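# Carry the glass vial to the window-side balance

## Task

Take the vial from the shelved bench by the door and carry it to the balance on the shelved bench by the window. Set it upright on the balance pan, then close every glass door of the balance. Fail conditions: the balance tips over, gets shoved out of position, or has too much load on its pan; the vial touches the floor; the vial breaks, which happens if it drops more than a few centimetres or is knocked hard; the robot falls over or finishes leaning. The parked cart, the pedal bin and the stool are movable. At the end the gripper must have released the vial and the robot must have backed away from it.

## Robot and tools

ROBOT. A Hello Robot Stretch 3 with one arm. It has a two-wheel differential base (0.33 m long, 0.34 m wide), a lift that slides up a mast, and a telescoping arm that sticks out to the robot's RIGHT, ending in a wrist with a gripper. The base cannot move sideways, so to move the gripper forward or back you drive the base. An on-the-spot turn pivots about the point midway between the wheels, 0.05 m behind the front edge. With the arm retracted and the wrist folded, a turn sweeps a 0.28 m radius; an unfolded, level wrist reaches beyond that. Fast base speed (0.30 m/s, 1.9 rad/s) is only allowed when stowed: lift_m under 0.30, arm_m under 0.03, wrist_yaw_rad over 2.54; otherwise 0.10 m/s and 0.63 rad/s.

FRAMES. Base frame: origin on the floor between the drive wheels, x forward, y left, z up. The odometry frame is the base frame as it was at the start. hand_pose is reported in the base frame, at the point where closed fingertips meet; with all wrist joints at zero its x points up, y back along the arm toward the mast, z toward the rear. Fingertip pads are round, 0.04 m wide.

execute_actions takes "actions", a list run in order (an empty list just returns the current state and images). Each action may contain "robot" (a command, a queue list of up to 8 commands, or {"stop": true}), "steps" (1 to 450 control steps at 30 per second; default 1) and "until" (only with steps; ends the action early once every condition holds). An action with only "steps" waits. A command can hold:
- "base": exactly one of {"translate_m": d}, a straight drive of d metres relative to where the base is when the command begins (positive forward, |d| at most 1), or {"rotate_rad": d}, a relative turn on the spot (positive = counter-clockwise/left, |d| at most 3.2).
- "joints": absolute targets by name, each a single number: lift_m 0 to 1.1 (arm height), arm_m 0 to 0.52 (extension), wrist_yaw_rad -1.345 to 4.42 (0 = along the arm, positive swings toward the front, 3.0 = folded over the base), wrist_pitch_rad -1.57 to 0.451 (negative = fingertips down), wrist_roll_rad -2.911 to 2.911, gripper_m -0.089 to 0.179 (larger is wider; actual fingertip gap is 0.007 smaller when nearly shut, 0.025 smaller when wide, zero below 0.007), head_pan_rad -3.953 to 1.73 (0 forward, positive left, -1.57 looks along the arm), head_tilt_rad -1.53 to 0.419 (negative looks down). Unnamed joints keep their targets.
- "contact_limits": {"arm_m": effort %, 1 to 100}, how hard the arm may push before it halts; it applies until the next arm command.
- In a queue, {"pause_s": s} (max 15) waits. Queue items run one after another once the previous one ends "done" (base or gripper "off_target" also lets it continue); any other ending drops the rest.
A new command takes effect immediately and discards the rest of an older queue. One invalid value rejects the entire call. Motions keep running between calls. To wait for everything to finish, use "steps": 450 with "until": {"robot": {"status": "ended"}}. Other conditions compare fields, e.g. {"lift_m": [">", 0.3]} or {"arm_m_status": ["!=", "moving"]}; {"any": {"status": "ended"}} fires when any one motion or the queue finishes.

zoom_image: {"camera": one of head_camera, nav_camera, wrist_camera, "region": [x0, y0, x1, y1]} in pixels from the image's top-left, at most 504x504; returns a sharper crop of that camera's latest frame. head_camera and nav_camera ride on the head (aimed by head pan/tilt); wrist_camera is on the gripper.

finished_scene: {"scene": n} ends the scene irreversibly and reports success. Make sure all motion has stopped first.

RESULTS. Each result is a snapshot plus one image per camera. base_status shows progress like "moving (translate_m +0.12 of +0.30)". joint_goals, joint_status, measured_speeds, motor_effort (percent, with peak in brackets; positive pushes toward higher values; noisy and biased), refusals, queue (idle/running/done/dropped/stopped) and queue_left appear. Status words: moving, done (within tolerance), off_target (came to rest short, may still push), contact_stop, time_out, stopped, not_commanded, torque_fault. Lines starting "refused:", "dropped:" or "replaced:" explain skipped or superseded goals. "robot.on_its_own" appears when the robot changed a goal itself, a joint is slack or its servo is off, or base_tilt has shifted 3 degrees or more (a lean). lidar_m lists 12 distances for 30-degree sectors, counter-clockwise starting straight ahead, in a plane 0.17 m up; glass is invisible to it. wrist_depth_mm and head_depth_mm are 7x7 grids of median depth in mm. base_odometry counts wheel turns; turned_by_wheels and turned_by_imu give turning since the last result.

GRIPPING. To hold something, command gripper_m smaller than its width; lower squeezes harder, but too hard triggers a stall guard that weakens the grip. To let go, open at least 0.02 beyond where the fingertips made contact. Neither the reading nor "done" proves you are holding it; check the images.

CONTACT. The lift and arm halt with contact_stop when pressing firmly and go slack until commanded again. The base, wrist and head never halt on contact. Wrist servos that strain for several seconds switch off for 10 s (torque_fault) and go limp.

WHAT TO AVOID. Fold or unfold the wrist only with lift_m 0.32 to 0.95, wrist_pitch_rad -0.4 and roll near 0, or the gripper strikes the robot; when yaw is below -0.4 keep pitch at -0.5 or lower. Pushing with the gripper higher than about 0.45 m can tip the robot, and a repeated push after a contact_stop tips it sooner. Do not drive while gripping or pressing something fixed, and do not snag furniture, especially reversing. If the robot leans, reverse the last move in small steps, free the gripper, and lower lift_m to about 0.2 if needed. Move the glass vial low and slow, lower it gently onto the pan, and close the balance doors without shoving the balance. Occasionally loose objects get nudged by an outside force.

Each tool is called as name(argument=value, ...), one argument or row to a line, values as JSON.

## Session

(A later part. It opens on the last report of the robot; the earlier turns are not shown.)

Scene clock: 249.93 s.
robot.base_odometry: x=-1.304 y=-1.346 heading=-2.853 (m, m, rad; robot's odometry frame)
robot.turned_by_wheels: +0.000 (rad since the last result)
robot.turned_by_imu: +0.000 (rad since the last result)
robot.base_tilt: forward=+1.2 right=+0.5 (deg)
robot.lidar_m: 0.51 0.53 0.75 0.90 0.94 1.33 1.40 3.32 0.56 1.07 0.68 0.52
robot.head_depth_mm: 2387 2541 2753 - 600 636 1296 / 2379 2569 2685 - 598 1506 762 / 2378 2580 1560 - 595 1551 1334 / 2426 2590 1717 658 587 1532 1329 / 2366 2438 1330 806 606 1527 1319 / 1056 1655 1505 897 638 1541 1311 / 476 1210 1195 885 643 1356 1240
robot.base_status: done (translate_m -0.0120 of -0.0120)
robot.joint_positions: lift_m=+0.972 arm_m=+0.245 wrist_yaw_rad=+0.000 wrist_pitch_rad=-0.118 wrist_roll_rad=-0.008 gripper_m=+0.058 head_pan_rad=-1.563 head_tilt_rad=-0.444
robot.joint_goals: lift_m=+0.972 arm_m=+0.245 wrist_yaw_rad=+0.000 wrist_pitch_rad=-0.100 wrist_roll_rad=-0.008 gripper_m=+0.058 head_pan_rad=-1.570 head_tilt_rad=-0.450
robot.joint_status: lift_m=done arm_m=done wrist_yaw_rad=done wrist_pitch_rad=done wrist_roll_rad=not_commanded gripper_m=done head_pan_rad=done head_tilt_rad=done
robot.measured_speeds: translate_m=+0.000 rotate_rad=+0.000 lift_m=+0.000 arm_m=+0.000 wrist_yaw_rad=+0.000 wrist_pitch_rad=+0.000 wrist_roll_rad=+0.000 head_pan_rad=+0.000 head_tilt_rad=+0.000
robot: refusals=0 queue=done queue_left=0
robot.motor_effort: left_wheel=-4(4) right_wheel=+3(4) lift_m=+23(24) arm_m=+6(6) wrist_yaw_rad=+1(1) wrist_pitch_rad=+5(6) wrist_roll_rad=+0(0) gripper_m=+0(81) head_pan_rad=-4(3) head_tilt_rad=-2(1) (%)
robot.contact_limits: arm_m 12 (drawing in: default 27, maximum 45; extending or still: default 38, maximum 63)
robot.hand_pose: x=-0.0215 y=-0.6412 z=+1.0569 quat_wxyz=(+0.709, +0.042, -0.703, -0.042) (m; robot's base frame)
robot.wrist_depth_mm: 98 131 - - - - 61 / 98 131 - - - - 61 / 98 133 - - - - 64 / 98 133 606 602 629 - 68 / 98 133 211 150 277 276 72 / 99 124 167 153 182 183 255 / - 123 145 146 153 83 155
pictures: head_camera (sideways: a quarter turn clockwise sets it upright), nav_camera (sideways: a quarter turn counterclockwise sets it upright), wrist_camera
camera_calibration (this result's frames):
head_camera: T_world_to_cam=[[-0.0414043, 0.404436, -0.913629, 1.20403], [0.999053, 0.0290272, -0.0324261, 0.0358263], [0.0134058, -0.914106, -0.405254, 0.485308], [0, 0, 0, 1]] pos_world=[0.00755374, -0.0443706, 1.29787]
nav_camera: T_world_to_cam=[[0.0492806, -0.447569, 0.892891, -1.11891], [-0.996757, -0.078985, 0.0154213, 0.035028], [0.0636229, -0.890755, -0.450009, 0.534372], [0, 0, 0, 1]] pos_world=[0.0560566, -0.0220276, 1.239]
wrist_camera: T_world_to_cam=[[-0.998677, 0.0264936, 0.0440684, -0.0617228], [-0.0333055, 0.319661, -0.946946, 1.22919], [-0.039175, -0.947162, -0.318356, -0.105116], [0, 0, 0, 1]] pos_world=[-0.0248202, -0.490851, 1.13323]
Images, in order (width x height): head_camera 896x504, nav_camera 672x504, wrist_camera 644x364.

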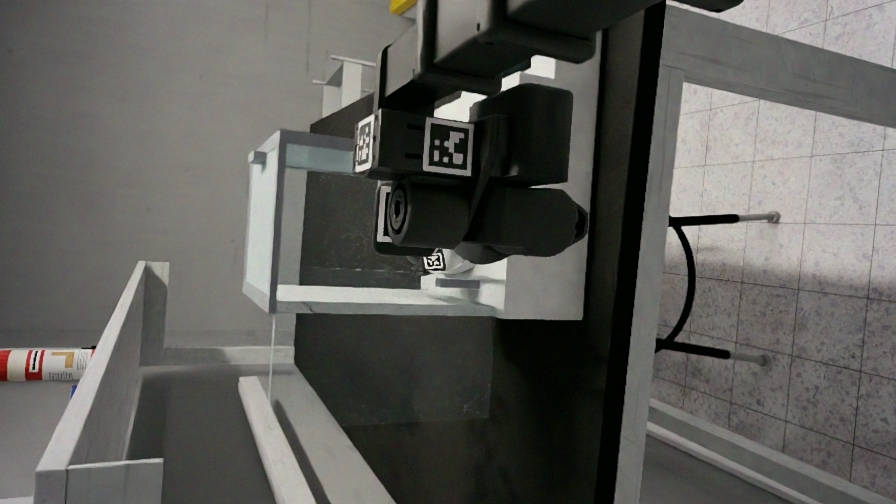

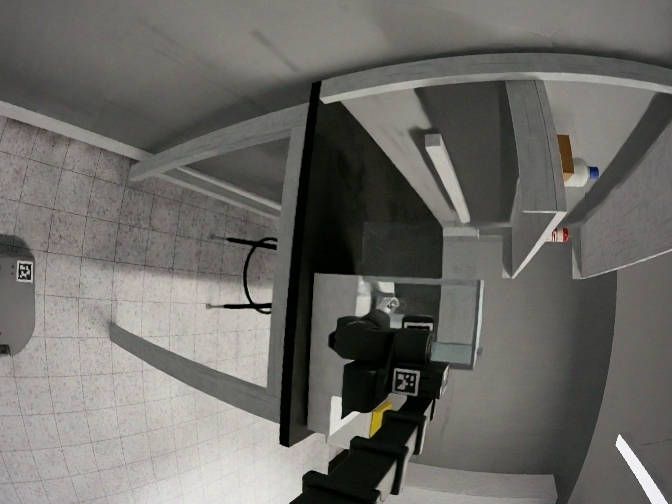

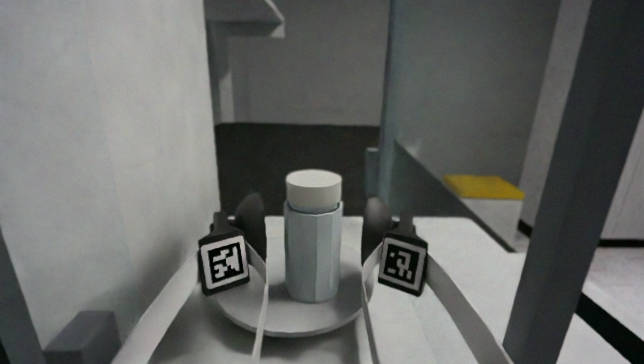

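execute_actions(
  actions=[
    {"robot": [{"joints": {"arm_m": 0.195}, "contact_limits": {"arm_m": 12}}, {"joints": {"gripper_m": 0.015}}, {"joints": {"arm_m": 0.085}, "contact_limits": {"arm_m": 12}}, {"base": {"translate_m": 0.061}, "joints": {"gripper_m": 0.045}}, {"joints": {"arm_m": 0.115}, "contact_limits": {"arm_m": 10}}], "steps": 450, "until": {"robot": {"status": "ended"}}},
  ],
)

Scene clock: 263.43 s.
robot.base_odometry: x=-1.363 y=-1.363 heading=-2.853 (m, m, rad; robot's odometry frame)
robot.turned_by_wheels: +0.000 (rad since the last result)
robot.turned_by_imu: +0.000 (rad since the last result)
robot.base_tilt: forward=+1.0 right=+0.7 (deg)
robot.lidar_m: 0.45 0.47 0.66 0.89 0.94 1.32 1.47 3.31 0.58 1.08 0.61 0.46
robot.head_depth_mm: 2375 2558 2730 2016 - - 733 / 2390 2566 1454 1029 - - 1344 / 2407 2579 1576 761 - - 1339 / 2428 2591 1530 991 652 1530 1326 / 1053 1959 1672 914 634 1525 1313 / 442 1403 1364 902 642 1521 1309 / 440 1015 1051 890 648 1260 1191
robot.base_status: done (translate_m +0.0610 of +0.0610)
robot.joint_positions: lift_m=+0.972 arm_m=+0.115 wrist_yaw_rad=+0.000 wrist_pitch_rad=-0.118 wrist_roll_rad=-0.008 gripper_m=+0.045 head_pan_rad=-1.563 head_tilt_rad=-0.444
robot.joint_goals: lift_m=+0.972 arm_m=+0.115 wrist_yaw_rad=+0.000 wrist_pitch_rad=-0.100 wrist_roll_rad=-0.008 gripper_m=+0.045 head_pan_rad=-1.570 head_tilt_rad=-0.450
robot.joint_status: lift_m=done arm_m=done wrist_yaw_rad=done wrist_pitch_rad=done wrist_roll_rad=not_commanded gripper_m=done head_pan_rad=done head_tilt_rad=done
robot.measured_speeds: translate_m=+0.000 rotate_rad=+0.000 lift_m=+0.000 arm_m=+0.000 wrist_yaw_rad=+0.000 wrist_pitch_rad=+0.000 wrist_roll_rad=+0.000 head_pan_rad=+0.000 head_tilt_rad=+0.000
robot: refusals=0 queue=done queue_left=0
robot.motor_effort: left_wheel=-3(5) right_wheel=+3(5) lift_m=+23(23) arm_m=+6(6) wrist_yaw_rad=+0(0) wrist_pitch_rad=+5(5) wrist_roll_rad=+0(0) gripper_m=-1(81) head_pan_rad=-4(3) head_tilt_rad=-2(2) (%)
robot.contact_limits: arm_m 10 (drawing in: default 27, maximum 45; extending or still: default 38, maximum 63)
robot.hand_pose: x=-0.0216 y=-0.5112 z=+1.0569 quat_wxyz=(+0.709, +0.042, -0.703, -0.042) (m; robot's base frame)
robot.wrist_depth_mm: 513 776 - - - - - / 485 709 - - - - - / 527 783 - - - - - / 520 666 658 310 350 - - / 435 442 472 240 266 258 - / 332 337 325 213 218 220 232 / 268 269 274 228 232 235 237
pictures: head_camera (sideways: a quarter turn clockwise sets it upright), nav_camera (sideways: a quarter turn counterclockwise sets it upright), wrist_camera
camera_calibration (this result's frames):
head_camera: T_world_to_cam=[[-0.0414044, 0.404445, -0.913625, 1.20403], [0.999053, 0.0290275, -0.0324259, 0.035826], [0.0134058, -0.914102, -0.405264, 0.48532], [0, 0, 0, 1]] pos_world=[0.00755374, -0.0443706, 1.29787]
nav_camera: T_world_to_cam=[[0.0492807, -0.447578, 0.892886, -1.1189], [-0.996757, -0.0789852, 0.0154206, 0.035029], [0.0636229, -0.89075, -0.450018, 0.534384], [0, 0, 0, 1]] pos_world=[0.0560566, -0.0220269, 1.239]
wrist_camera: T_world_to_cam=[[-0.998667, 0.0268866, 0.0440674, -0.0650636], [-0.0331788, 0.319674, -0.946947, 1.18764], [-0.0395474, -0.947146, -0.318356, 0.0180137], [0, 0, 0, 1]] pos_world=[-0.0248601, -0.360846, 1.13323]
Images, in order (width x height): head_camera 896x504, nav_camera 672x504, wrist_camera 644x364.

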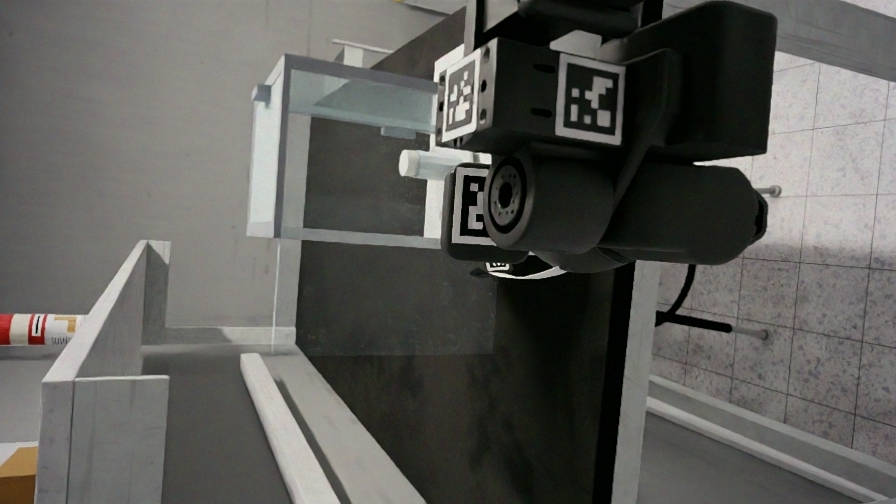

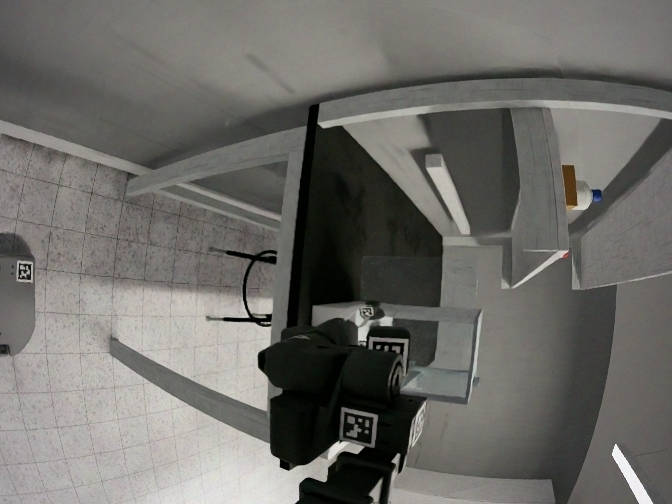

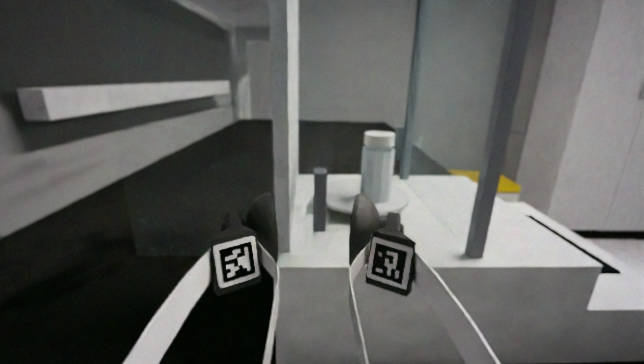

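execute_actions(
  actions=[
    {"robot": [{"joints": {"arm_m": 0.135}, "contact_limits": {"arm_m": 10}}, {"base": {"translate_m": -0.05}}], "steps": 300, "until": {"robot": {"status": "ended"}}},
  ],
)

Scene clock: 272.57 s.
robot.base_odometry: x=-1.315 y=-1.349 heading=-2.853 (m, m, rad; robot's odometry frame)
robot.turned_by_wheels: +0.000 (rad since the last result)
robot.turned_by_imu: +0.000 (rad since the last result)
robot.base_tilt: forward=+0.9 right=+0.5 (deg)
robot.lidar_m: 0.50 0.52 0.74 0.90 0.94 1.33 1.42 3.30 0.56 1.07 0.67 0.51
robot.head_depth_mm: 2373 2556 2752 2896 - 658 1256 / 2379 2569 2372 1119 - 1515 1241 / 2407 2590 1569 757 - 1547 1338 / 2431 2580 1537 731 586 1539 1325 / 2354 2415 1496 858 629 1520 1318 / 1045 1618 1481 903 637 1514 1298 / 443 1138 1174 889 644 1337 1243
robot.base_status: done (translate_m -0.0500 of -0.0500)
robot.joint_positions: lift_m=+0.972 arm_m=+0.135 wrist_yaw_rad=+0.003 wrist_pitch_rad=-0.118 wrist_roll_rad=-0.008 gripper_m=+0.045 head_pan_rad=-1.563 head_tilt_rad=-0.444
robot.joint_goals: lift_m=+0.972 arm_m=+0.135 wrist_yaw_rad=+0.000 wrist_pitch_rad=-0.100 wrist_roll_rad=-0.008 gripper_m=+0.045 head_pan_rad=-1.570 head_tilt_rad=-0.450
robot.joint_status: lift_m=done arm_m=done wrist_yaw_rad=done wrist_pitch_rad=done wrist_roll_rad=not_commanded gripper_m=done head_pan_rad=done head_tilt_rad=done
robot.measured_speeds: translate_m=+0.000 rotate_rad=+0.000 lift_m=+0.000 arm_m=+0.000 wrist_yaw_rad=+0.000 wrist_pitch_rad=+0.000 wrist_roll_rad=+0.000 head_pan_rad=+0.000 head_tilt_rad=+0.000
robot: refusals=0 queue=done queue_left=0
robot.motor_effort: left_wheel=-2(8) right_wheel=+2(3) lift_m=+23(23) arm_m=+6(8) wrist_yaw_rad=-1(3) wrist_pitch_rad=+6(5) wrist_roll_rad=+0(0) gripper_m=+0(1) head_pan_rad=-4(3) head_tilt_rad=-1(2) (%)
robot.contact_limits: arm_m 10 (drawing in: default 27, maximum 45; extending or still: default 38, maximum 63)
robot.hand_pose: x=-0.0208 y=-0.5312 z=+1.0568 quat_wxyz=(+0.709, +0.043, -0.703, -0.041) (m; robot's base frame)
robot.wrist_depth_mm: 564 760 238 - - - - / 546 739 241 - - - - / 562 845 243 - - - - / 562 643 211 280 350 - - / 437 443 210 243 241 314 - / 334 336 191 194 196 202 272 / 267 269 200 200 205 208 216
pictures: head_camera (sideways: a quarter turn clockwise sets it upright), nav_camera (sideways: a quarter turn counterclockwise sets it upright), wrist_camera
camera_calibration (this result's frames):
head_camera: T_world_to_cam=[[-0.0414044, 0.404445, -0.913625, 1.20403], [0.999053, 0.0290275, -0.0324259, 0.035826], [0.0134058, -0.914101, -0.405264, 0.48532], [0, 0, 0, 1]] pos_world=[0.00755374, -0.0443706, 1.29787]
nav_camera: T_world_to_cam=[[0.0492807, -0.447578, 0.892886, -1.1189], [-0.996757, -0.0789852, 0.0154206, 0.035029], [0.0636229, -0.89075, -0.450018, 0.534384], [0, 0, 0, 1]] pos_world=[0.0560566, -0.0220269, 1.239]
wrist_camera: T_world_to_cam=[[-0.998746, 0.0237388, 0.0440709, -0.0654114], [-0.034186, 0.319658, -0.946916, 1.19397], [-0.0365663, -0.947235, -0.318446, -0.000789843], [0, 0, 0, 1]] pos_world=[-0.0245412, -0.380858, 1.13322]
Images, in order (width x height): head_camera 896x504, nav_camera 672x504, wrist_camera 644x364.

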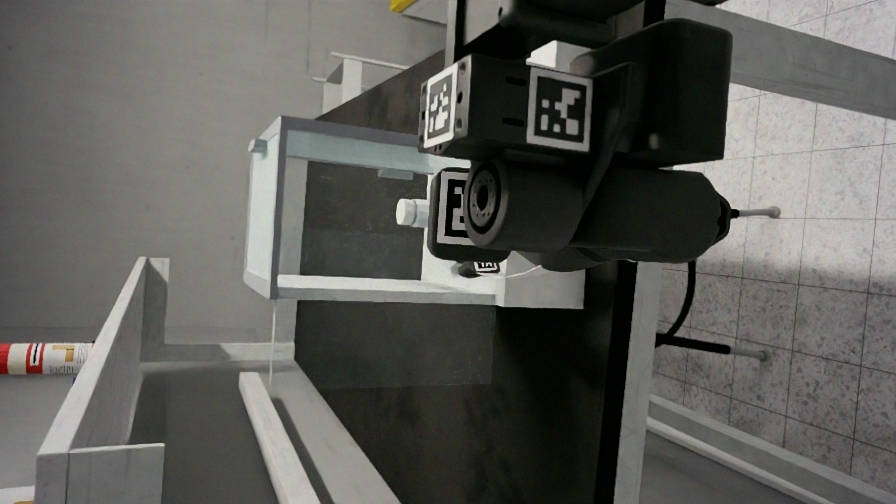

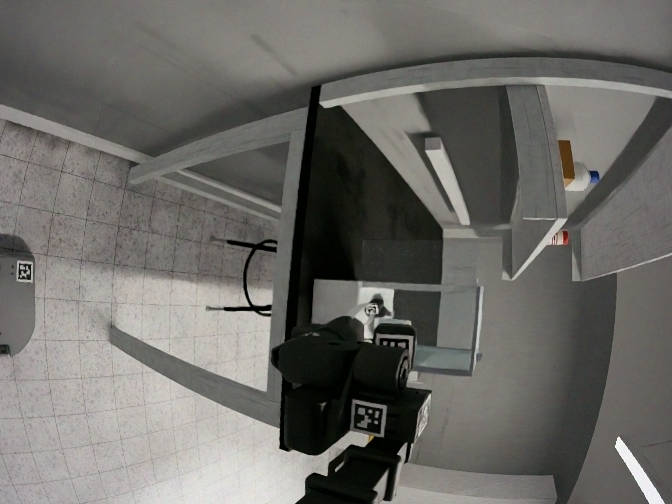

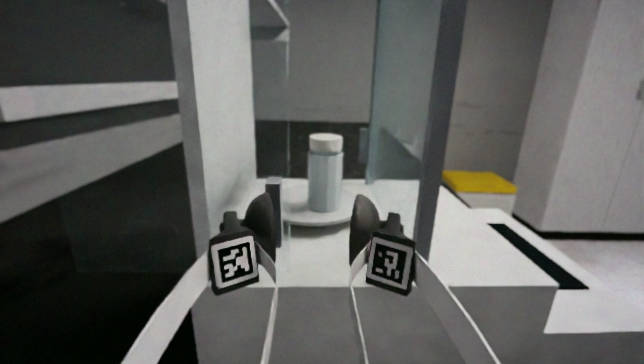

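execute_actions(
  actions=[
    {"robot": [{"base": {"translate_m": -0.04}}, {"base": {"translate_m": -0.03}}], "steps": 300, "until": {"robot": {"status": "ended"}}},
  ],
)

Scene clock: 278.10 s.
robot.base_odometry: x=-1.248 y=-1.329 heading=-2.853 (m, m, rad; robot's odometry frame)
robot.turned_by_wheels: +0.000 (rad since the last result)
robot.turned_by_imu: +0.000 (rad since the last result)
robot.base_tilt: forward=+1.2 right=+0.5 (deg)
robot.lidar_m: 0.57 0.59 0.84 0.90 0.94 1.33 1.36 3.31 0.54 0.55 0.71 0.58
robot.head_depth_mm: 2400 2598 2760 2925 - 1593 1360 / 2389 2573 2710 1832 - 670 746 / 2413 2594 1580 1086 - 1549 1298 / 2387 2567 1701 641 586 1538 1329 / 2395 2490 1493 643 589 1574 1319 / 1071 1784 1305 852 627 1517 1310 / 1169 1350 1293 888 639 1464 1271
robot.base_status: done (translate_m -0.0300 of -0.0300)
robot.joint_positions: lift_m=+0.972 arm_m=+0.135 wrist_yaw_rad=+0.003 wrist_pitch_rad=-0.118 wrist_roll_rad=-0.008 gripper_m=+0.045 head_pan_rad=-1.563 head_tilt_rad=-0.444
robot.joint_goals: lift_m=+0.972 arm_m=+0.135 wrist_yaw_rad=+0.000 wrist_pitch_rad=-0.100 wrist_roll_rad=-0.008 gripper_m=+0.045 head_pan_rad=-1.570 head_tilt_rad=-0.450
robot.joint_status: lift_m=done arm_m=done wrist_yaw_rad=done wrist_pitch_rad=done wrist_roll_rad=not_commanded gripper_m=done head_pan_rad=done head_tilt_rad=done
robot.measured_speeds: translate_m=+0.000 rotate_rad=+0.000 lift_m=+0.000 arm_m=+0.000 wrist_yaw_rad=+0.000 wrist_pitch_rad=+0.000 wrist_roll_rad=+0.000 head_pan_rad=+0.000 head_tilt_rad=+0.000
robot: refusals=0 queue=done queue_left=0
robot.motor_effort: left_wheel=-3(8) right_wheel=+2(3) lift_m=+22(23) arm_m=+6(6) wrist_yaw_rad=-2(2) wrist_pitch_rad=+5(5) wrist_roll_rad=+0(0) gripper_m=+0(1) head_pan_rad=-4(3) head_tilt_rad=-2(1) (%)
robot.contact_limits: arm_m 10 (drawing in: default 27, maximum 45; extending or still: default 38, maximum 63)
robot.hand_pose: x=-0.0208 y=-0.5312 z=+1.0568 quat_wxyz=(+0.709, +0.043, -0.703, -0.041) (m; robot's base frame)
robot.wrist_depth_mm: 172 235 - - - - - / 181 238 - - - - - / 541 239 - - - - - / 585 239 273 374 - - - / 426 225 247 237 333 - - / 327 190 190 194 195 256 - / 259 197 199 200 204 211 -
pictures: head_camera (sideways: a quarter turn clockwise sets it upright), nav_camera (sideways: a quarter turn counterclockwise sets it upright), wrist_camera
camera_calibration (this result's frames):
head_camera: T_world_to_cam=[[-0.0414044, 0.404445, -0.913625, 1.20403], [0.999053, 0.0290275, -0.0324259, 0.035826], [0.0134058, -0.914101, -0.405264, 0.48532], [0, 0, 0, 1]] pos_world=[0.00755374, -0.0443706, 1.29787]
nav_camera: T_world_to_cam=[[0.0492807, -0.447578, 0.892886, -1.1189], [-0.996757, -0.0789852, 0.0154206, 0.035029], [0.0636229, -0.89075, -0.450018, 0.534384], [0, 0, 0, 1]] pos_world=[0.0560566, -0.0220269, 1.239]
wrist_camera: T_world_to_cam=[[-0.998746, 0.0237398, 0.0440704, -0.0654105], [-0.0341852, 0.319658, -0.946916, 1.19397], [-0.0365671, -0.947235, -0.318446, -0.000789925], [0, 0, 0, 1]] pos_world=[-0.0245413, -0.380858, 1.13322]
Images, in order (width x height): head_camera 896x504, nav_camera 672x504, wrist_camera 644x364.

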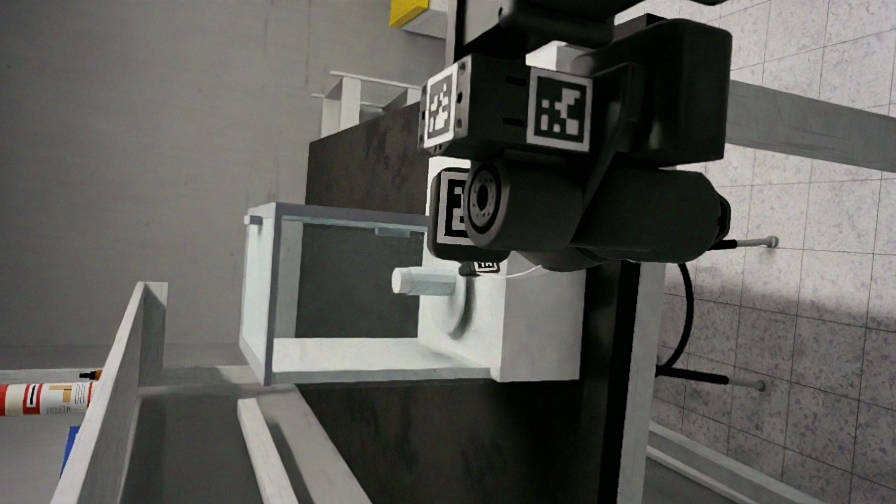

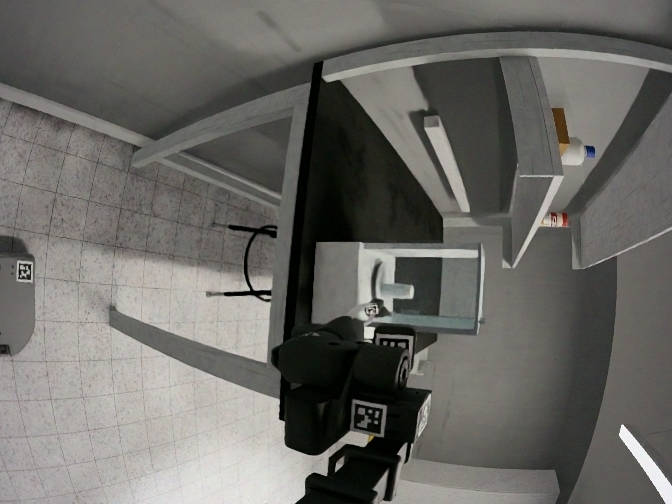

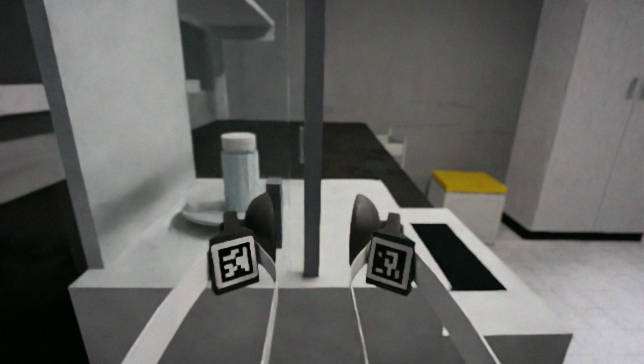

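execute_actions(
  actions=[
    {"robot": [{"base": {"translate_m": -0.014}}], "steps": 200, "until": {"robot": {"status": "ended"}}},
    {"steps": 8},
  ],
)

Scene clock: 280.87 s.
robot.base_odometry: x=-1.234 y=-1.325 heading=-2.853 (m, m, rad; robot's odometry frame)
robot.turned_by_wheels: +0.000 (rad since the last result)
robot.turned_by_imu: +0.000 (rad since the last result)
robot.base_tilt: forward=+1.2 right=+0.5 (deg)
robot.lidar_m: 0.58 0.61 0.86 0.90 0.94 1.33 1.34 3.30 0.54 0.54 0.72 0.60
robot.head_depth_mm: 2358 2539 2754 2843 - 1578 1357 / 2371 2566 2753 2448 - 673 1258 / 2379 2568 1762 1090 - 1544 1265 / 2414 2565 1541 698 585 1533 1328 / 2384 2527 1490 645 587 1524 1320 / 1085 1806 604 755 602 1504 1311 / 1137 1388 1302 888 639 1459 1297
robot.base_status: done (translate_m -0.0140 of -0.0140)
robot.joint_positions: lift_m=+0.972 arm_m=+0.135 wrist_yaw_rad=+0.003 wrist_pitch_rad=-0.118 wrist_roll_rad=-0.008 gripper_m=+0.045 head_pan_rad=-1.563 head_tilt_rad=-0.444
robot.joint_goals: lift_m=+0.972 arm_m=+0.135 wrist_yaw_rad=+0.000 wrist_pitch_rad=-0.100 wrist_roll_rad=-0.008 gripper_m=+0.045 head_pan_rad=-1.570 head_tilt_rad=-0.450
robot.joint_status: lift_m=done arm_m=done wrist_yaw_rad=done wrist_pitch_rad=done wrist_roll_rad=not_commanded gripper_m=done head_pan_rad=done head_tilt_rad=done
robot.measured_speeds: translate_m=+0.000 rotate_rad=+0.000 lift_m=+0.000 arm_m=+0.000 wrist_yaw_rad=+0.000 wrist_pitch_rad=+0.000 wrist_roll_rad=+0.000 head_pan_rad=+0.000 head_tilt_rad=+0.000
robot: refusals=0 queue=done queue_left=0
robot.motor_effort: left_wheel=-3(7) right_wheel=+1(3) lift_m=+23(23) arm_m=+6(6) wrist_yaw_rad=-3(1) wrist_pitch_rad=+6(5) wrist_roll_rad=+0(0) gripper_m=-1(1) head_pan_rad=-5(5) head_tilt_rad=-2(1) (%)
robot.contact_limits: arm_m 10 (drawing in: default 27, maximum 45; extending or still: default 38, maximum 63)
robot.hand_pose: x=-0.0207 y=-0.5312 z=+1.0568 quat_wxyz=(+0.709, +0.043, -0.703, -0.041) (m; robot's base frame)
robot.wrist_depth_mm: 184 261 - - - - - / 190 262 - - - - - / 190 264 - - - - - / 201 263 294 347 - - - / 382 231 244 237 337 - - / 198 190 190 192 197 277 - / 247 197 198 200 206 212 -
pictures: head_camera (sideways: a quarter turn clockwise sets it upright), nav_camera (sideways: a quarter turn counterclockwise sets it upright), wrist_camera
camera_calibration (this result's frames):
head_camera: T_world_to_cam=[[-0.0414044, 0.404445, -0.913625, 1.20403], [0.999053, 0.0290277, -0.0324259, 0.035826], [0.0134059, -0.914102, -0.405264, 0.48532], [0, 0, 0, 1]] pos_world=[0.00755375, -0.0443706, 1.29787]
nav_camera: T_world_to_cam=[[0.0492807, -0.447578, 0.892886, -1.1189], [-0.996757, -0.0789853, 0.0154206, 0.035029], [0.063623, -0.89075, -0.450018, 0.534384], [0, 0, 0, 1]] pos_world=[0.0560566, -0.0220269, 1.239]
wrist_camera: T_world_to_cam=[[-0.99875, 0.0235776, 0.0440714, -0.0654571], [-0.0342381, 0.319653, -0.946916, 1.19397], [-0.0364136, -0.947241, -0.318446, -0.00078814], [0, 0, 0, 1]] pos_world=[-0.0245248, -0.380859, 1.13322]
Images, in order (width x height): head_camera 896x504, nav_camera 672x504, wrist_camera 644x364.

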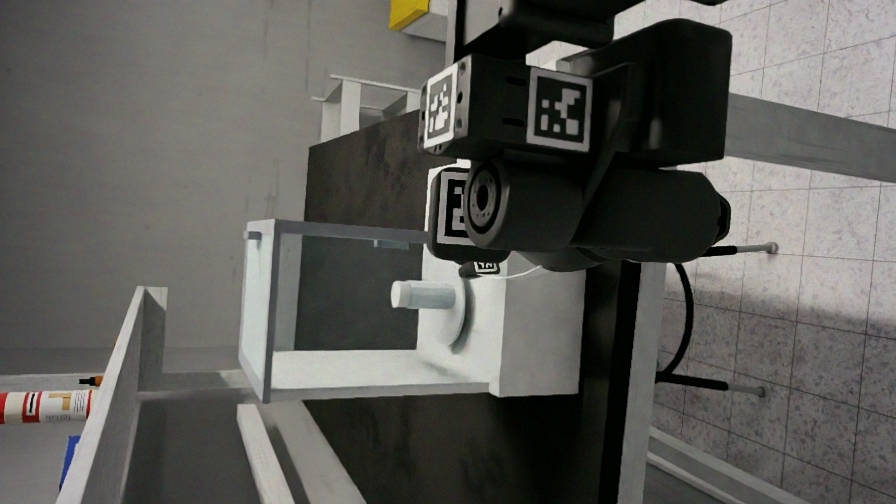

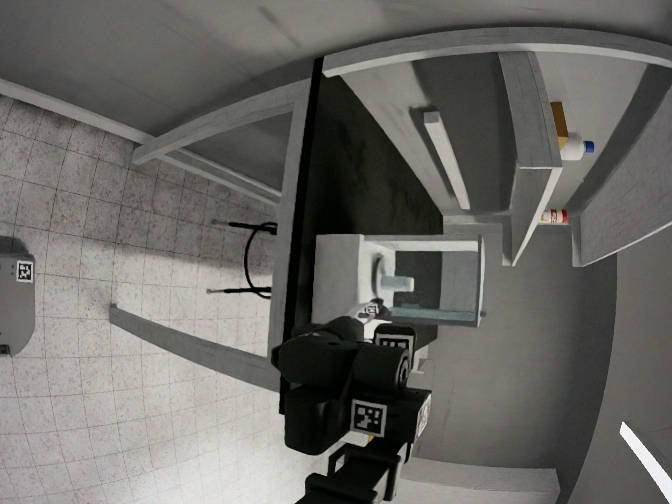

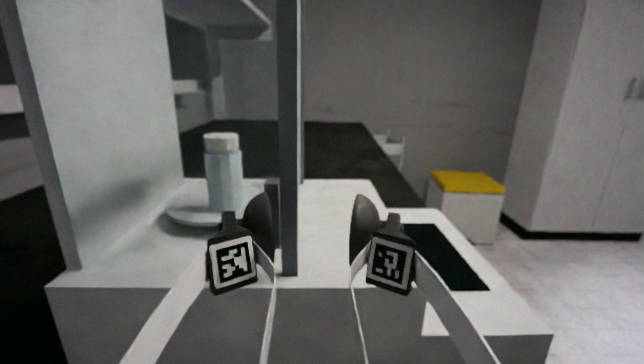

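zoom_image(
  camera="wrist_camera",
  region=[20, 100, 340, 300],
)

zoom_image(
  camera="head_camera",
  region=[220, 200, 520, 420],
)

Region (20, 100, 340, 300) of wrist_camera's 644x364 image, scaled by 1.575; it fills the top 315 rows of this view, and the rest is white.

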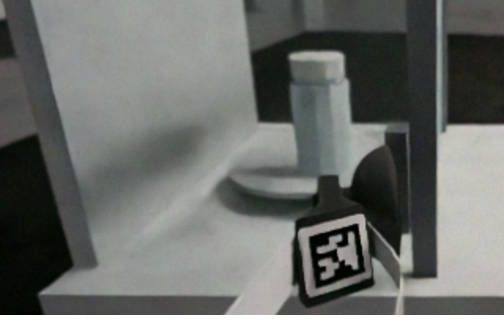

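Region (220, 200, 520, 420) of head_camera's 896x504 image, scaled by 1.680, with more detail than that image has; it fills the top 370 rows of this view, and the rest is white.

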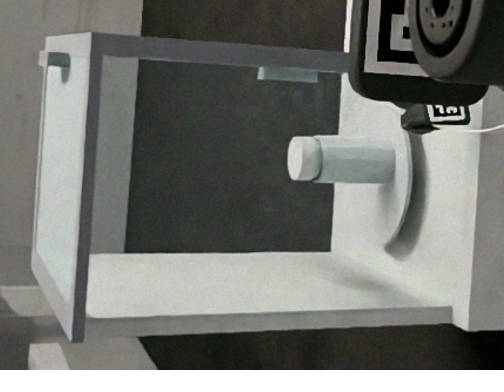

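execute_actions(
  actions=[
    {"robot": [{"base": {"translate_m": -0.005}}], "steps": 200, "until": {"robot": {"status": "ended"}}},
    {"steps": 8},
  ],
)

Scene clock: 285.13 s.
robot.base_odometry: x=-1.230 y=-1.324 heading=-2.853 (m, m, rad; robot's odometry frame)
robot.turned_by_wheels: +0.000 (rad since the last result)
robot.turned_by_imu: +0.000 (rad since the last result)
robot.base_tilt: forward=+1.2 right=+0.7 (deg)
robot.lidar_m: 0.59 0.61 0.87 0.90 0.95 1.33 1.35 3.31 0.54 0.54 0.73 0.60
robot.head_depth_mm: 2350 2536 2732 2845 - 1576 1369 / 2377 2545 2717 2429 - 672 1277 / 2410 2579 1760 1095 - 1546 1226 / 2427 2575 1537 740 585 1543 1326 / 2380 2590 1645 638 590 1520 1314 / 1074 1798 629 655 600 1514 1319 / 1136 1402 1317 884 639 1467 1302
robot.base_status: done (translate_m -0.0050 of -0.0050)
robot.joint_positions: lift_m=+0.972 arm_m=+0.135 wrist_yaw_rad=+0.010 wrist_pitch_rad=-0.118 wrist_roll_rad=-0.008 gripper_m=+0.045 head_pan_rad=-1.563 head_tilt_rad=-0.444
robot.joint_goals: lift_m=+0.972 arm_m=+0.135 wrist_yaw_rad=+0.000 wrist_pitch_rad=-0.100 wrist_roll_rad=-0.008 gripper_m=+0.045 head_pan_rad=-1.570 head_tilt_rad=-0.450
robot.joint_status: lift_m=done arm_m=done wrist_yaw_rad=done wrist_pitch_rad=done wrist_roll_rad=not_commanded gripper_m=done head_pan_rad=done head_tilt_rad=done
robot.measured_speeds: translate_m=+0.000 rotate_rad=+0.000 lift_m=+0.000 arm_m=+0.000 wrist_yaw_rad=+0.000 wrist_pitch_rad=+0.000 wrist_roll_rad=+0.000 head_pan_rad=+0.000 head_tilt_rad=+0.000
robot: refusals=0 queue=done queue_left=0
robot.motor_effort: left_wheel=-1(7) right_wheel=+0(1) lift_m=+23(23) arm_m=+6(6) wrist_yaw_rad=-8(7) wrist_pitch_rad=+6(5) wrist_roll_rad=+0(0) gripper_m=-3(2) head_pan_rad=-3(3) head_tilt_rad=-2(2) (%)
robot.contact_limits: arm_m 10 (drawing in: default 27, maximum 45; extending or still: default 38, maximum 63)
robot.hand_pose: x=-0.0190 y=-0.5312 z=+1.0568 quat_wxyz=(+0.709, +0.046, -0.702, -0.039) (m; robot's base frame)
robot.wrist_depth_mm: 186 264 - - - - - / 189 266 - - - - - / 194 267 - - - - - / 205 268 275 363 - - - / 388 234 242 245 357 - - / 193 190 189 193 195 282 - / 203 197 199 200 205 211 -
pictures: head_camera (sideways: a quarter turn clockwise sets it upright), nav_camera (sideways: a quarter turn counterclockwise sets it upright), wrist_camera
camera_calibration (this result's frames):
head_camera: T_world_to_cam=[[-0.0414043, 0.404445, -0.913625, 1.20403], [0.999053, 0.0290274, -0.0324259, 0.035826], [0.0134057, -0.914102, -0.405264, 0.48532], [0, 0, 0, 1]] pos_world=[0.00755374, -0.0443706, 1.29787]
nav_camera: T_world_to_cam=[[0.0492806, -0.447578, 0.892886, -1.1189], [-0.996757, -0.0789851, 0.0154206, 0.035029], [0.0636228, -0.89075, -0.450018, 0.534384], [0, 0, 0, 1]] pos_world=[0.0560566, -0.0220269, 1.239]
wrist_camera: T_world_to_cam=[[-0.998888, 0.0167598, 0.0440729, -0.0673675], [-0.0364206, 0.319412, -0.946916, 1.19385], [-0.0299476, -0.947468, -0.318446, -0.000713165], [0, 0, 0, 1]] pos_world=[-0.0238331, -0.380878, 1.13322]
Images, in order (width x height): head_camera 896x504, nav_camera 672x504, wrist_camera 644x364.

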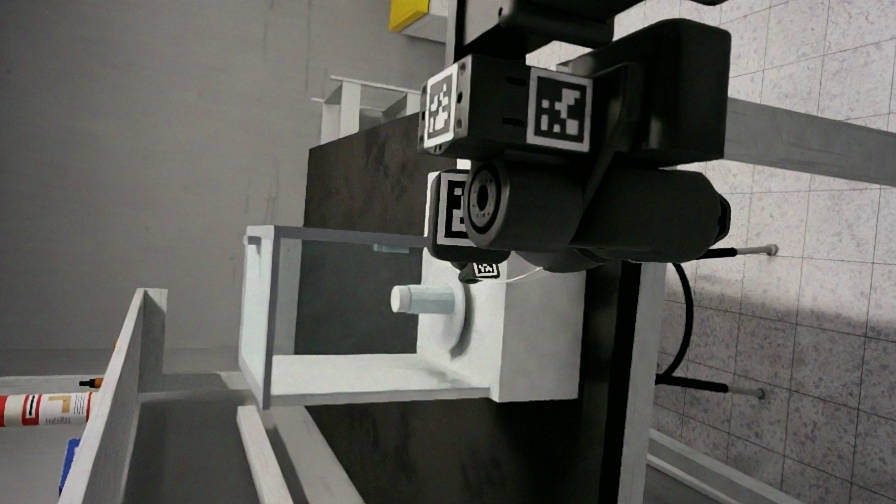

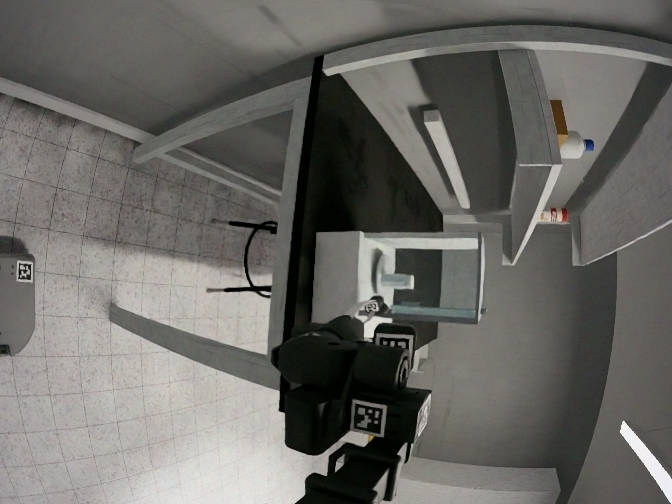

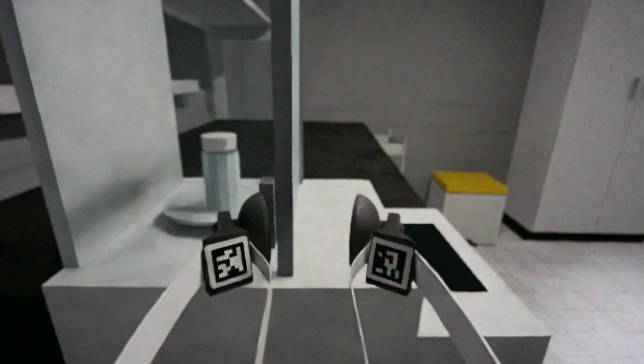

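execute_actions(
  actions=[
    {"robot": [{"base": {"translate_m": 0.012}}, {"joints": {"arm_m": 0.0}}, {"base": {"translate_m": 0.06}, "joints": {"lift_m": 0.80, "head_tilt_rad": -0.35}}], "steps": 300, "until": {"robot": {"status": "ended"}}},
  ],
)

Scene clock: 293.50 s.
robot.base_odometry: x=-1.299 y=-1.344 heading=-2.853 (m, m, rad; robot's odometry frame)
robot.turned_by_wheels: +0.000 (rad since the last result)
robot.turned_by_imu: +0.000 (rad since the last result)
robot.base_tilt: forward=+1.0 right=+0.8 (deg)
robot.lidar_m: 0.51 0.54 0.76 0.90 0.94 1.33 1.40 3.31 0.56 1.07 0.68 0.53
robot.head_depth_mm: 2410 2560 2742 2884 642 592 656 / 2427 2566 2736 1211 588 594 1356 / 2433 2582 2682 756 585 596 1427 / 2443 2570 2696 1161 583 608 1368 / 1703 1863 1952 1046 607 615 1403 / 1581 1485 1669 1120 717 622 1383 / 1183 473 1237 1099 707 627 1307
robot.base_status: done (translate_m +0.0600 of +0.0600)
robot.joint_positions: lift_m=+0.800 arm_m=+0.000 wrist_yaw_rad=+0.002 wrist_pitch_rad=-0.118 wrist_roll_rad=-0.008 gripper_m=+0.045 head_pan_rad=-1.563 head_tilt_rad=-0.359
robot.joint_goals: lift_m=+0.800 arm_m=+0.000 wrist_yaw_rad=+0.000 wrist_pitch_rad=-0.100 wrist_roll_rad=-0.008 gripper_m=+0.045 head_pan_rad=-1.570 head_tilt_rad=-0.350
robot.joint_status: lift_m=done arm_m=done wrist_yaw_rad=done wrist_pitch_rad=done wrist_roll_rad=not_commanded gripper_m=done head_pan_rad=done head_tilt_rad=done
robot.measured_speeds: translate_m=+0.000 rotate_rad=+0.000 lift_m=+0.000 arm_m=+0.000 wrist_yaw_rad=+0.000 wrist_pitch_rad=+0.000 wrist_roll_rad=+0.000 head_pan_rad=+0.000 head_tilt_rad=+0.000
robot: refusals=0 queue=done queue_left=0
robot.motor_effort: left_wheel=-3(6) right_wheel=+3(5) lift_m=+23(23) arm_m=-5(7) wrist_yaw_rad=-1(7) wrist_pitch_rad=+5(5) wrist_roll_rad=+0(0) gripper_m=+0(3) head_pan_rad=-3(4) head_tilt_rad=+3(10) (%)
robot.hand_pose: x=-0.0210 y=-0.3970 z=+0.8848 quat_wxyz=(+0.709, +0.043, -0.703, -0.041) (m; robot's base frame)
robot.wrist_depth_mm: 590 837 266 265 273 - - / 595 831 282 281 284 287 - / 266 271 284 285 288 293 - / 303 298 301 300 296 294 - / 604 908 - 952 - 316 - / 604 897 - - - 337 - / 614 854 - - - - -
pictures: head_camera (sideways: a quarter turn clockwise sets it upright), nav_camera (sideways: a quarter turn counterclockwise sets it upright), wrist_camera
camera_calibration (this result's frames):
head_camera: T_world_to_cam=[[-0.0407873, 0.325284, -0.944736, 1.24463], [0.999075, 0.0261881, -0.0341164, 0.0380305], [0.0136434, -0.945254, -0.326051, 0.382233], [0, 0, 0, 1]] pos_world=[0.0075549, -0.0445467, 1.30177]
nav_camera: T_world_to_cam=[[0.0486759, -0.370023, 0.927746, -1.16438], [-0.996769, -0.0774109, 0.0214227, 0.0272129], [0.0638908, -0.925792, -0.372596, 0.433632], [0, 0, 0, 1]] pos_world=[0.0560974, -0.0272898, 1.24124]
wrist_camera: T_world_to_cam=[[-0.99872, 0.024804, 0.0440703, -0.0608603], [-0.0338443, 0.3197, -0.946914, 0.988211], [-0.0375766, -0.947194, -0.318452, 0.0715314], [0, 0, 0, 1]] pos_world=[-0.0246493, -0.246668, 0.961212]
Images, in order (width x height): head_camera 896x504, nav_camera 672x504, wrist_camera 644x364.

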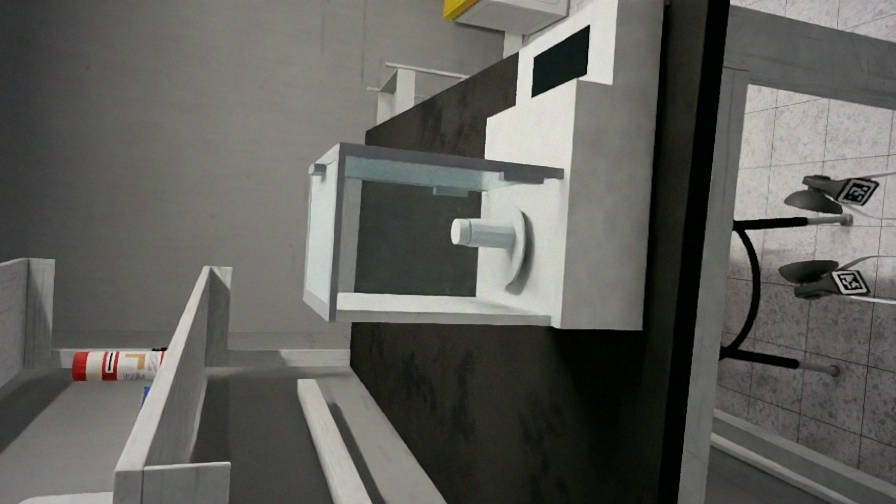

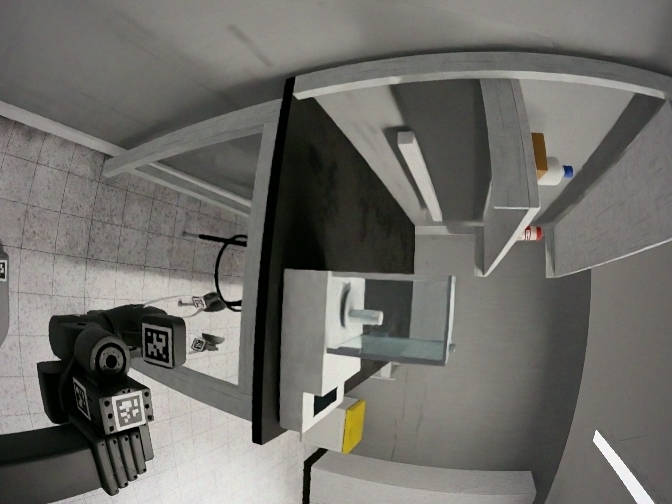

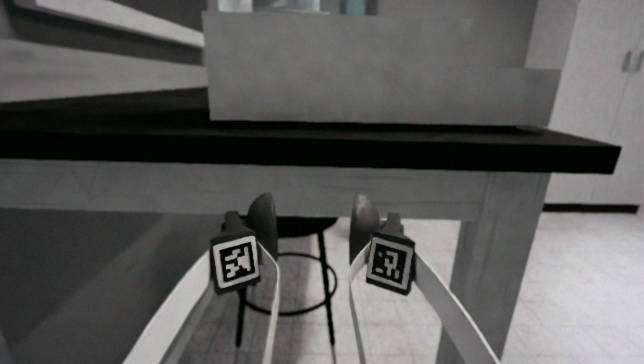

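zoom_image(
  camera="head_camera",
  region=[285, 125, 585, 345],
)

zoom_image(
  camera="head_camera",
  region=[290, 130, 420, 340],
)

Region (285, 125, 585, 345) of head_camera's 896x504 image, scaled by 1.680, with more detail than that image has; it fills the top 370 rows of this view, and the rest is white.

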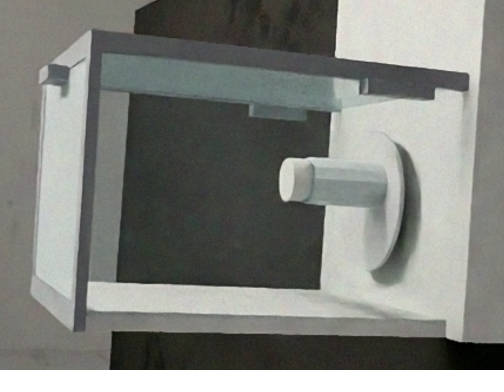

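Region (290, 130, 420, 340) of head_camera's 896x504 image, scaled by 2.400, with more detail than that image has; it fills the left 312 columns of this view, and the rest is white.

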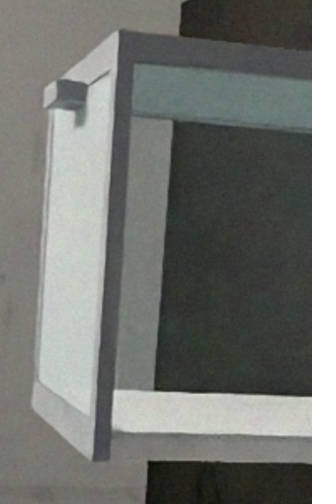

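execute_actions(
  actions=[
    {"robot": [{"base": {"translate_m": -0.2}, "joints": {"wrist_yaw_rad": 1.5, "head_pan_rad": -1.3}}], "steps": 300, "until": {"robot": {"status": "ended"}}},
    {"steps": 10},
  ],
)

Scene clock: 303.43 s.
robot.base_odometry: x=-1.107 y=-1.287 heading=-2.853 (m, m, rad; robot's odometry frame)
robot.turned_by_wheels: +0.000 (rad since the last result)
robot.turned_by_imu: +0.000 (rad since the last result)
robot.base_tilt: forward=+0.9 right=+0.5 (deg)
robot.lidar_m: 0.71 0.75 0.93 0.91 0.95 1.21 1.37 3.31 2.51 0.52 0.83 0.73
robot.head_depth_mm: 2338 2460 2597 1507 857 601 1448 / 2385 2553 2659 1209 634 570 611 / 2398 2544 2751 1180 584 589 1435 / 1763 1886 2021 711 598 615 1417 / 1424 1443 698 682 618 1372 1407 / 1185 1171 1268 1034 680 1457 1362 / 784 990 1071 1070 708 1274 1274
robot.base_status: done (translate_m -0.2000 of -0.2000)
robot.joint_positions: lift_m=+0.800 arm_m=+0.000 wrist_yaw_rad=+1.497 wrist_pitch_rad=-0.118 wrist_roll_rad=-0.008 gripper_m=+0.045 head_pan_rad=-1.307 head_tilt_rad=-0.359
robot.joint_goals: lift_m=+0.800 arm_m=+0.000 wrist_yaw_rad=+1.500 wrist_pitch_rad=-0.100 wrist_roll_rad=-0.008 gripper_m=+0.045 head_pan_rad=-1.300 head_tilt_rad=-0.350
robot.joint_status: lift_m=done arm_m=done wrist_yaw_rad=done wrist_pitch_rad=done wrist_roll_rad=not_commanded gripper_m=done head_pan_rad=done head_tilt_rad=done
robot.measured_speeds: translate_m=+0.000 rotate_rad=+0.000 lift_m=+0.000 arm_m=+0.000 wrist_yaw_rad=+0.000 wrist_pitch_rad=+0.000 wrist_roll_rad=+0.000 head_pan_rad=+0.000 head_tilt_rad=+0.000
robot: refusals=0 queue=done queue_left=0
robot.motor_effort: left_wheel=-3(9) right_wheel=+3(4) lift_m=+22(23) arm_m=-5(5) wrist_yaw_rad=+3(3) wrist_pitch_rad=+5(6) wrist_roll_rad=+0(0) gripper_m=+0(0) head_pan_rad=+4(27) head_tilt_rad=+3(3) (%)
robot.hand_pose: x=+0.2295 y=-0.1639 z=+0.8848 quat_wxyz=(+0.548, +0.509, -0.486, +0.452) (m; robot's base frame)
robot.wrist_depth_mm: 537 538 557 563 576 570 601 / 548 551 573 591 595 605 633 / 589 584 612 620 654 564 410 / 605 629 631 652 667 655 391 / 656 659 669 689 691 716 761 / 678 686 735 745 752 770 807 / 736 741 758 784 812 826 861
pictures: head_camera (sideways: a quarter turn clockwise sets it upright), nav_camera (sideways: a quarter turn counterclockwise sets it upright), wrist_camera
camera_calibration (this result's frames):
head_camera: T_world_to_cam=[[-0.121771, 0.304364, -0.94474, 1.24513], [0.95993, 0.278155, -0.0341166, 0.0382696], [0.2524, -0.911039, -0.32604, 0.380762], [0, 0, 0, 1]] pos_world=[0.0187802, -0.0427286, 1.30177]
nav_camera: T_world_to_cam=[[0.140725, -0.345652, 0.927751, -1.16495], [-0.944737, -0.327127, 0.0214235, 0.0268945], [0.296087, -0.879496, -0.372585, 0.432202], [0, 0, 0, 1]] pos_world=[0.0613761, -0.0137502, 1.24124]
wrist_camera: T_world_to_cam=[[-0.0999267, -0.994018, 0.0440705, -0.18971], [-0.321341, -0.00967836, -0.946914, 0.934185], [0.941677, -0.108784, -0.318452, 0.214344], [0, 0, 0, 1]] pos_world=[0.0793922, -0.156217, 0.961212]
Images, in order (width x height): head_camera 896x504, nav_camera 672x504, wrist_camera 644x364.

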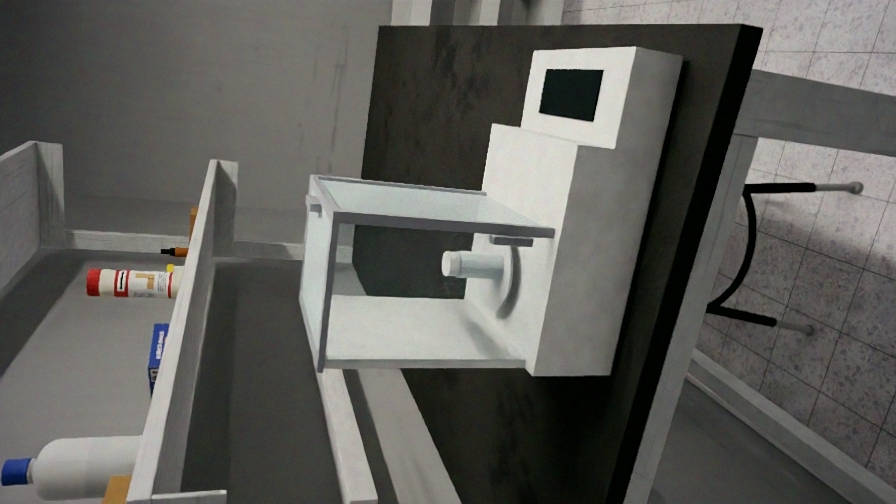

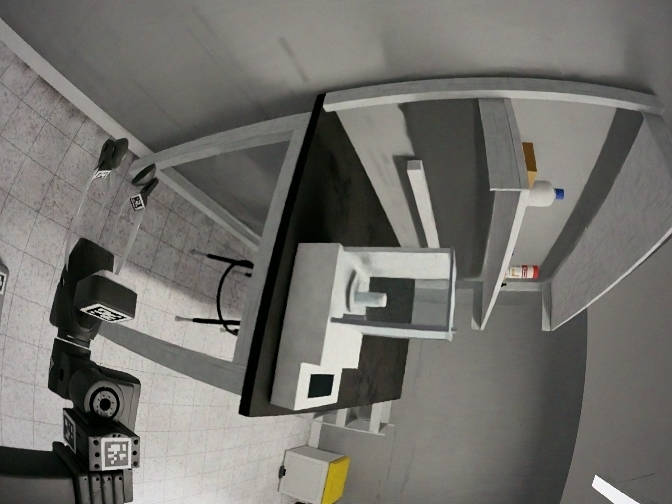

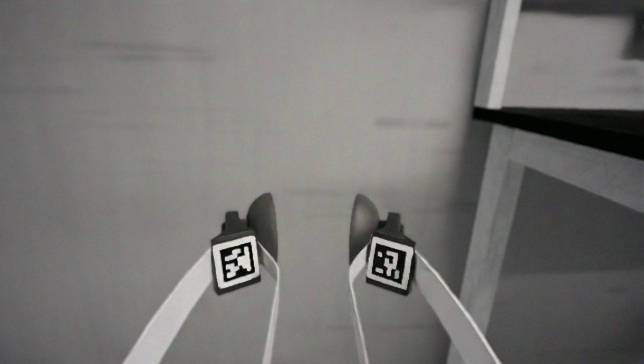

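The vial is standing on the pan, all three doors look shut, and the robot has moved clear and is still, so I'm ending the scene.

finished_scene(
  scene=2,
)

The scene is finished: the task was done.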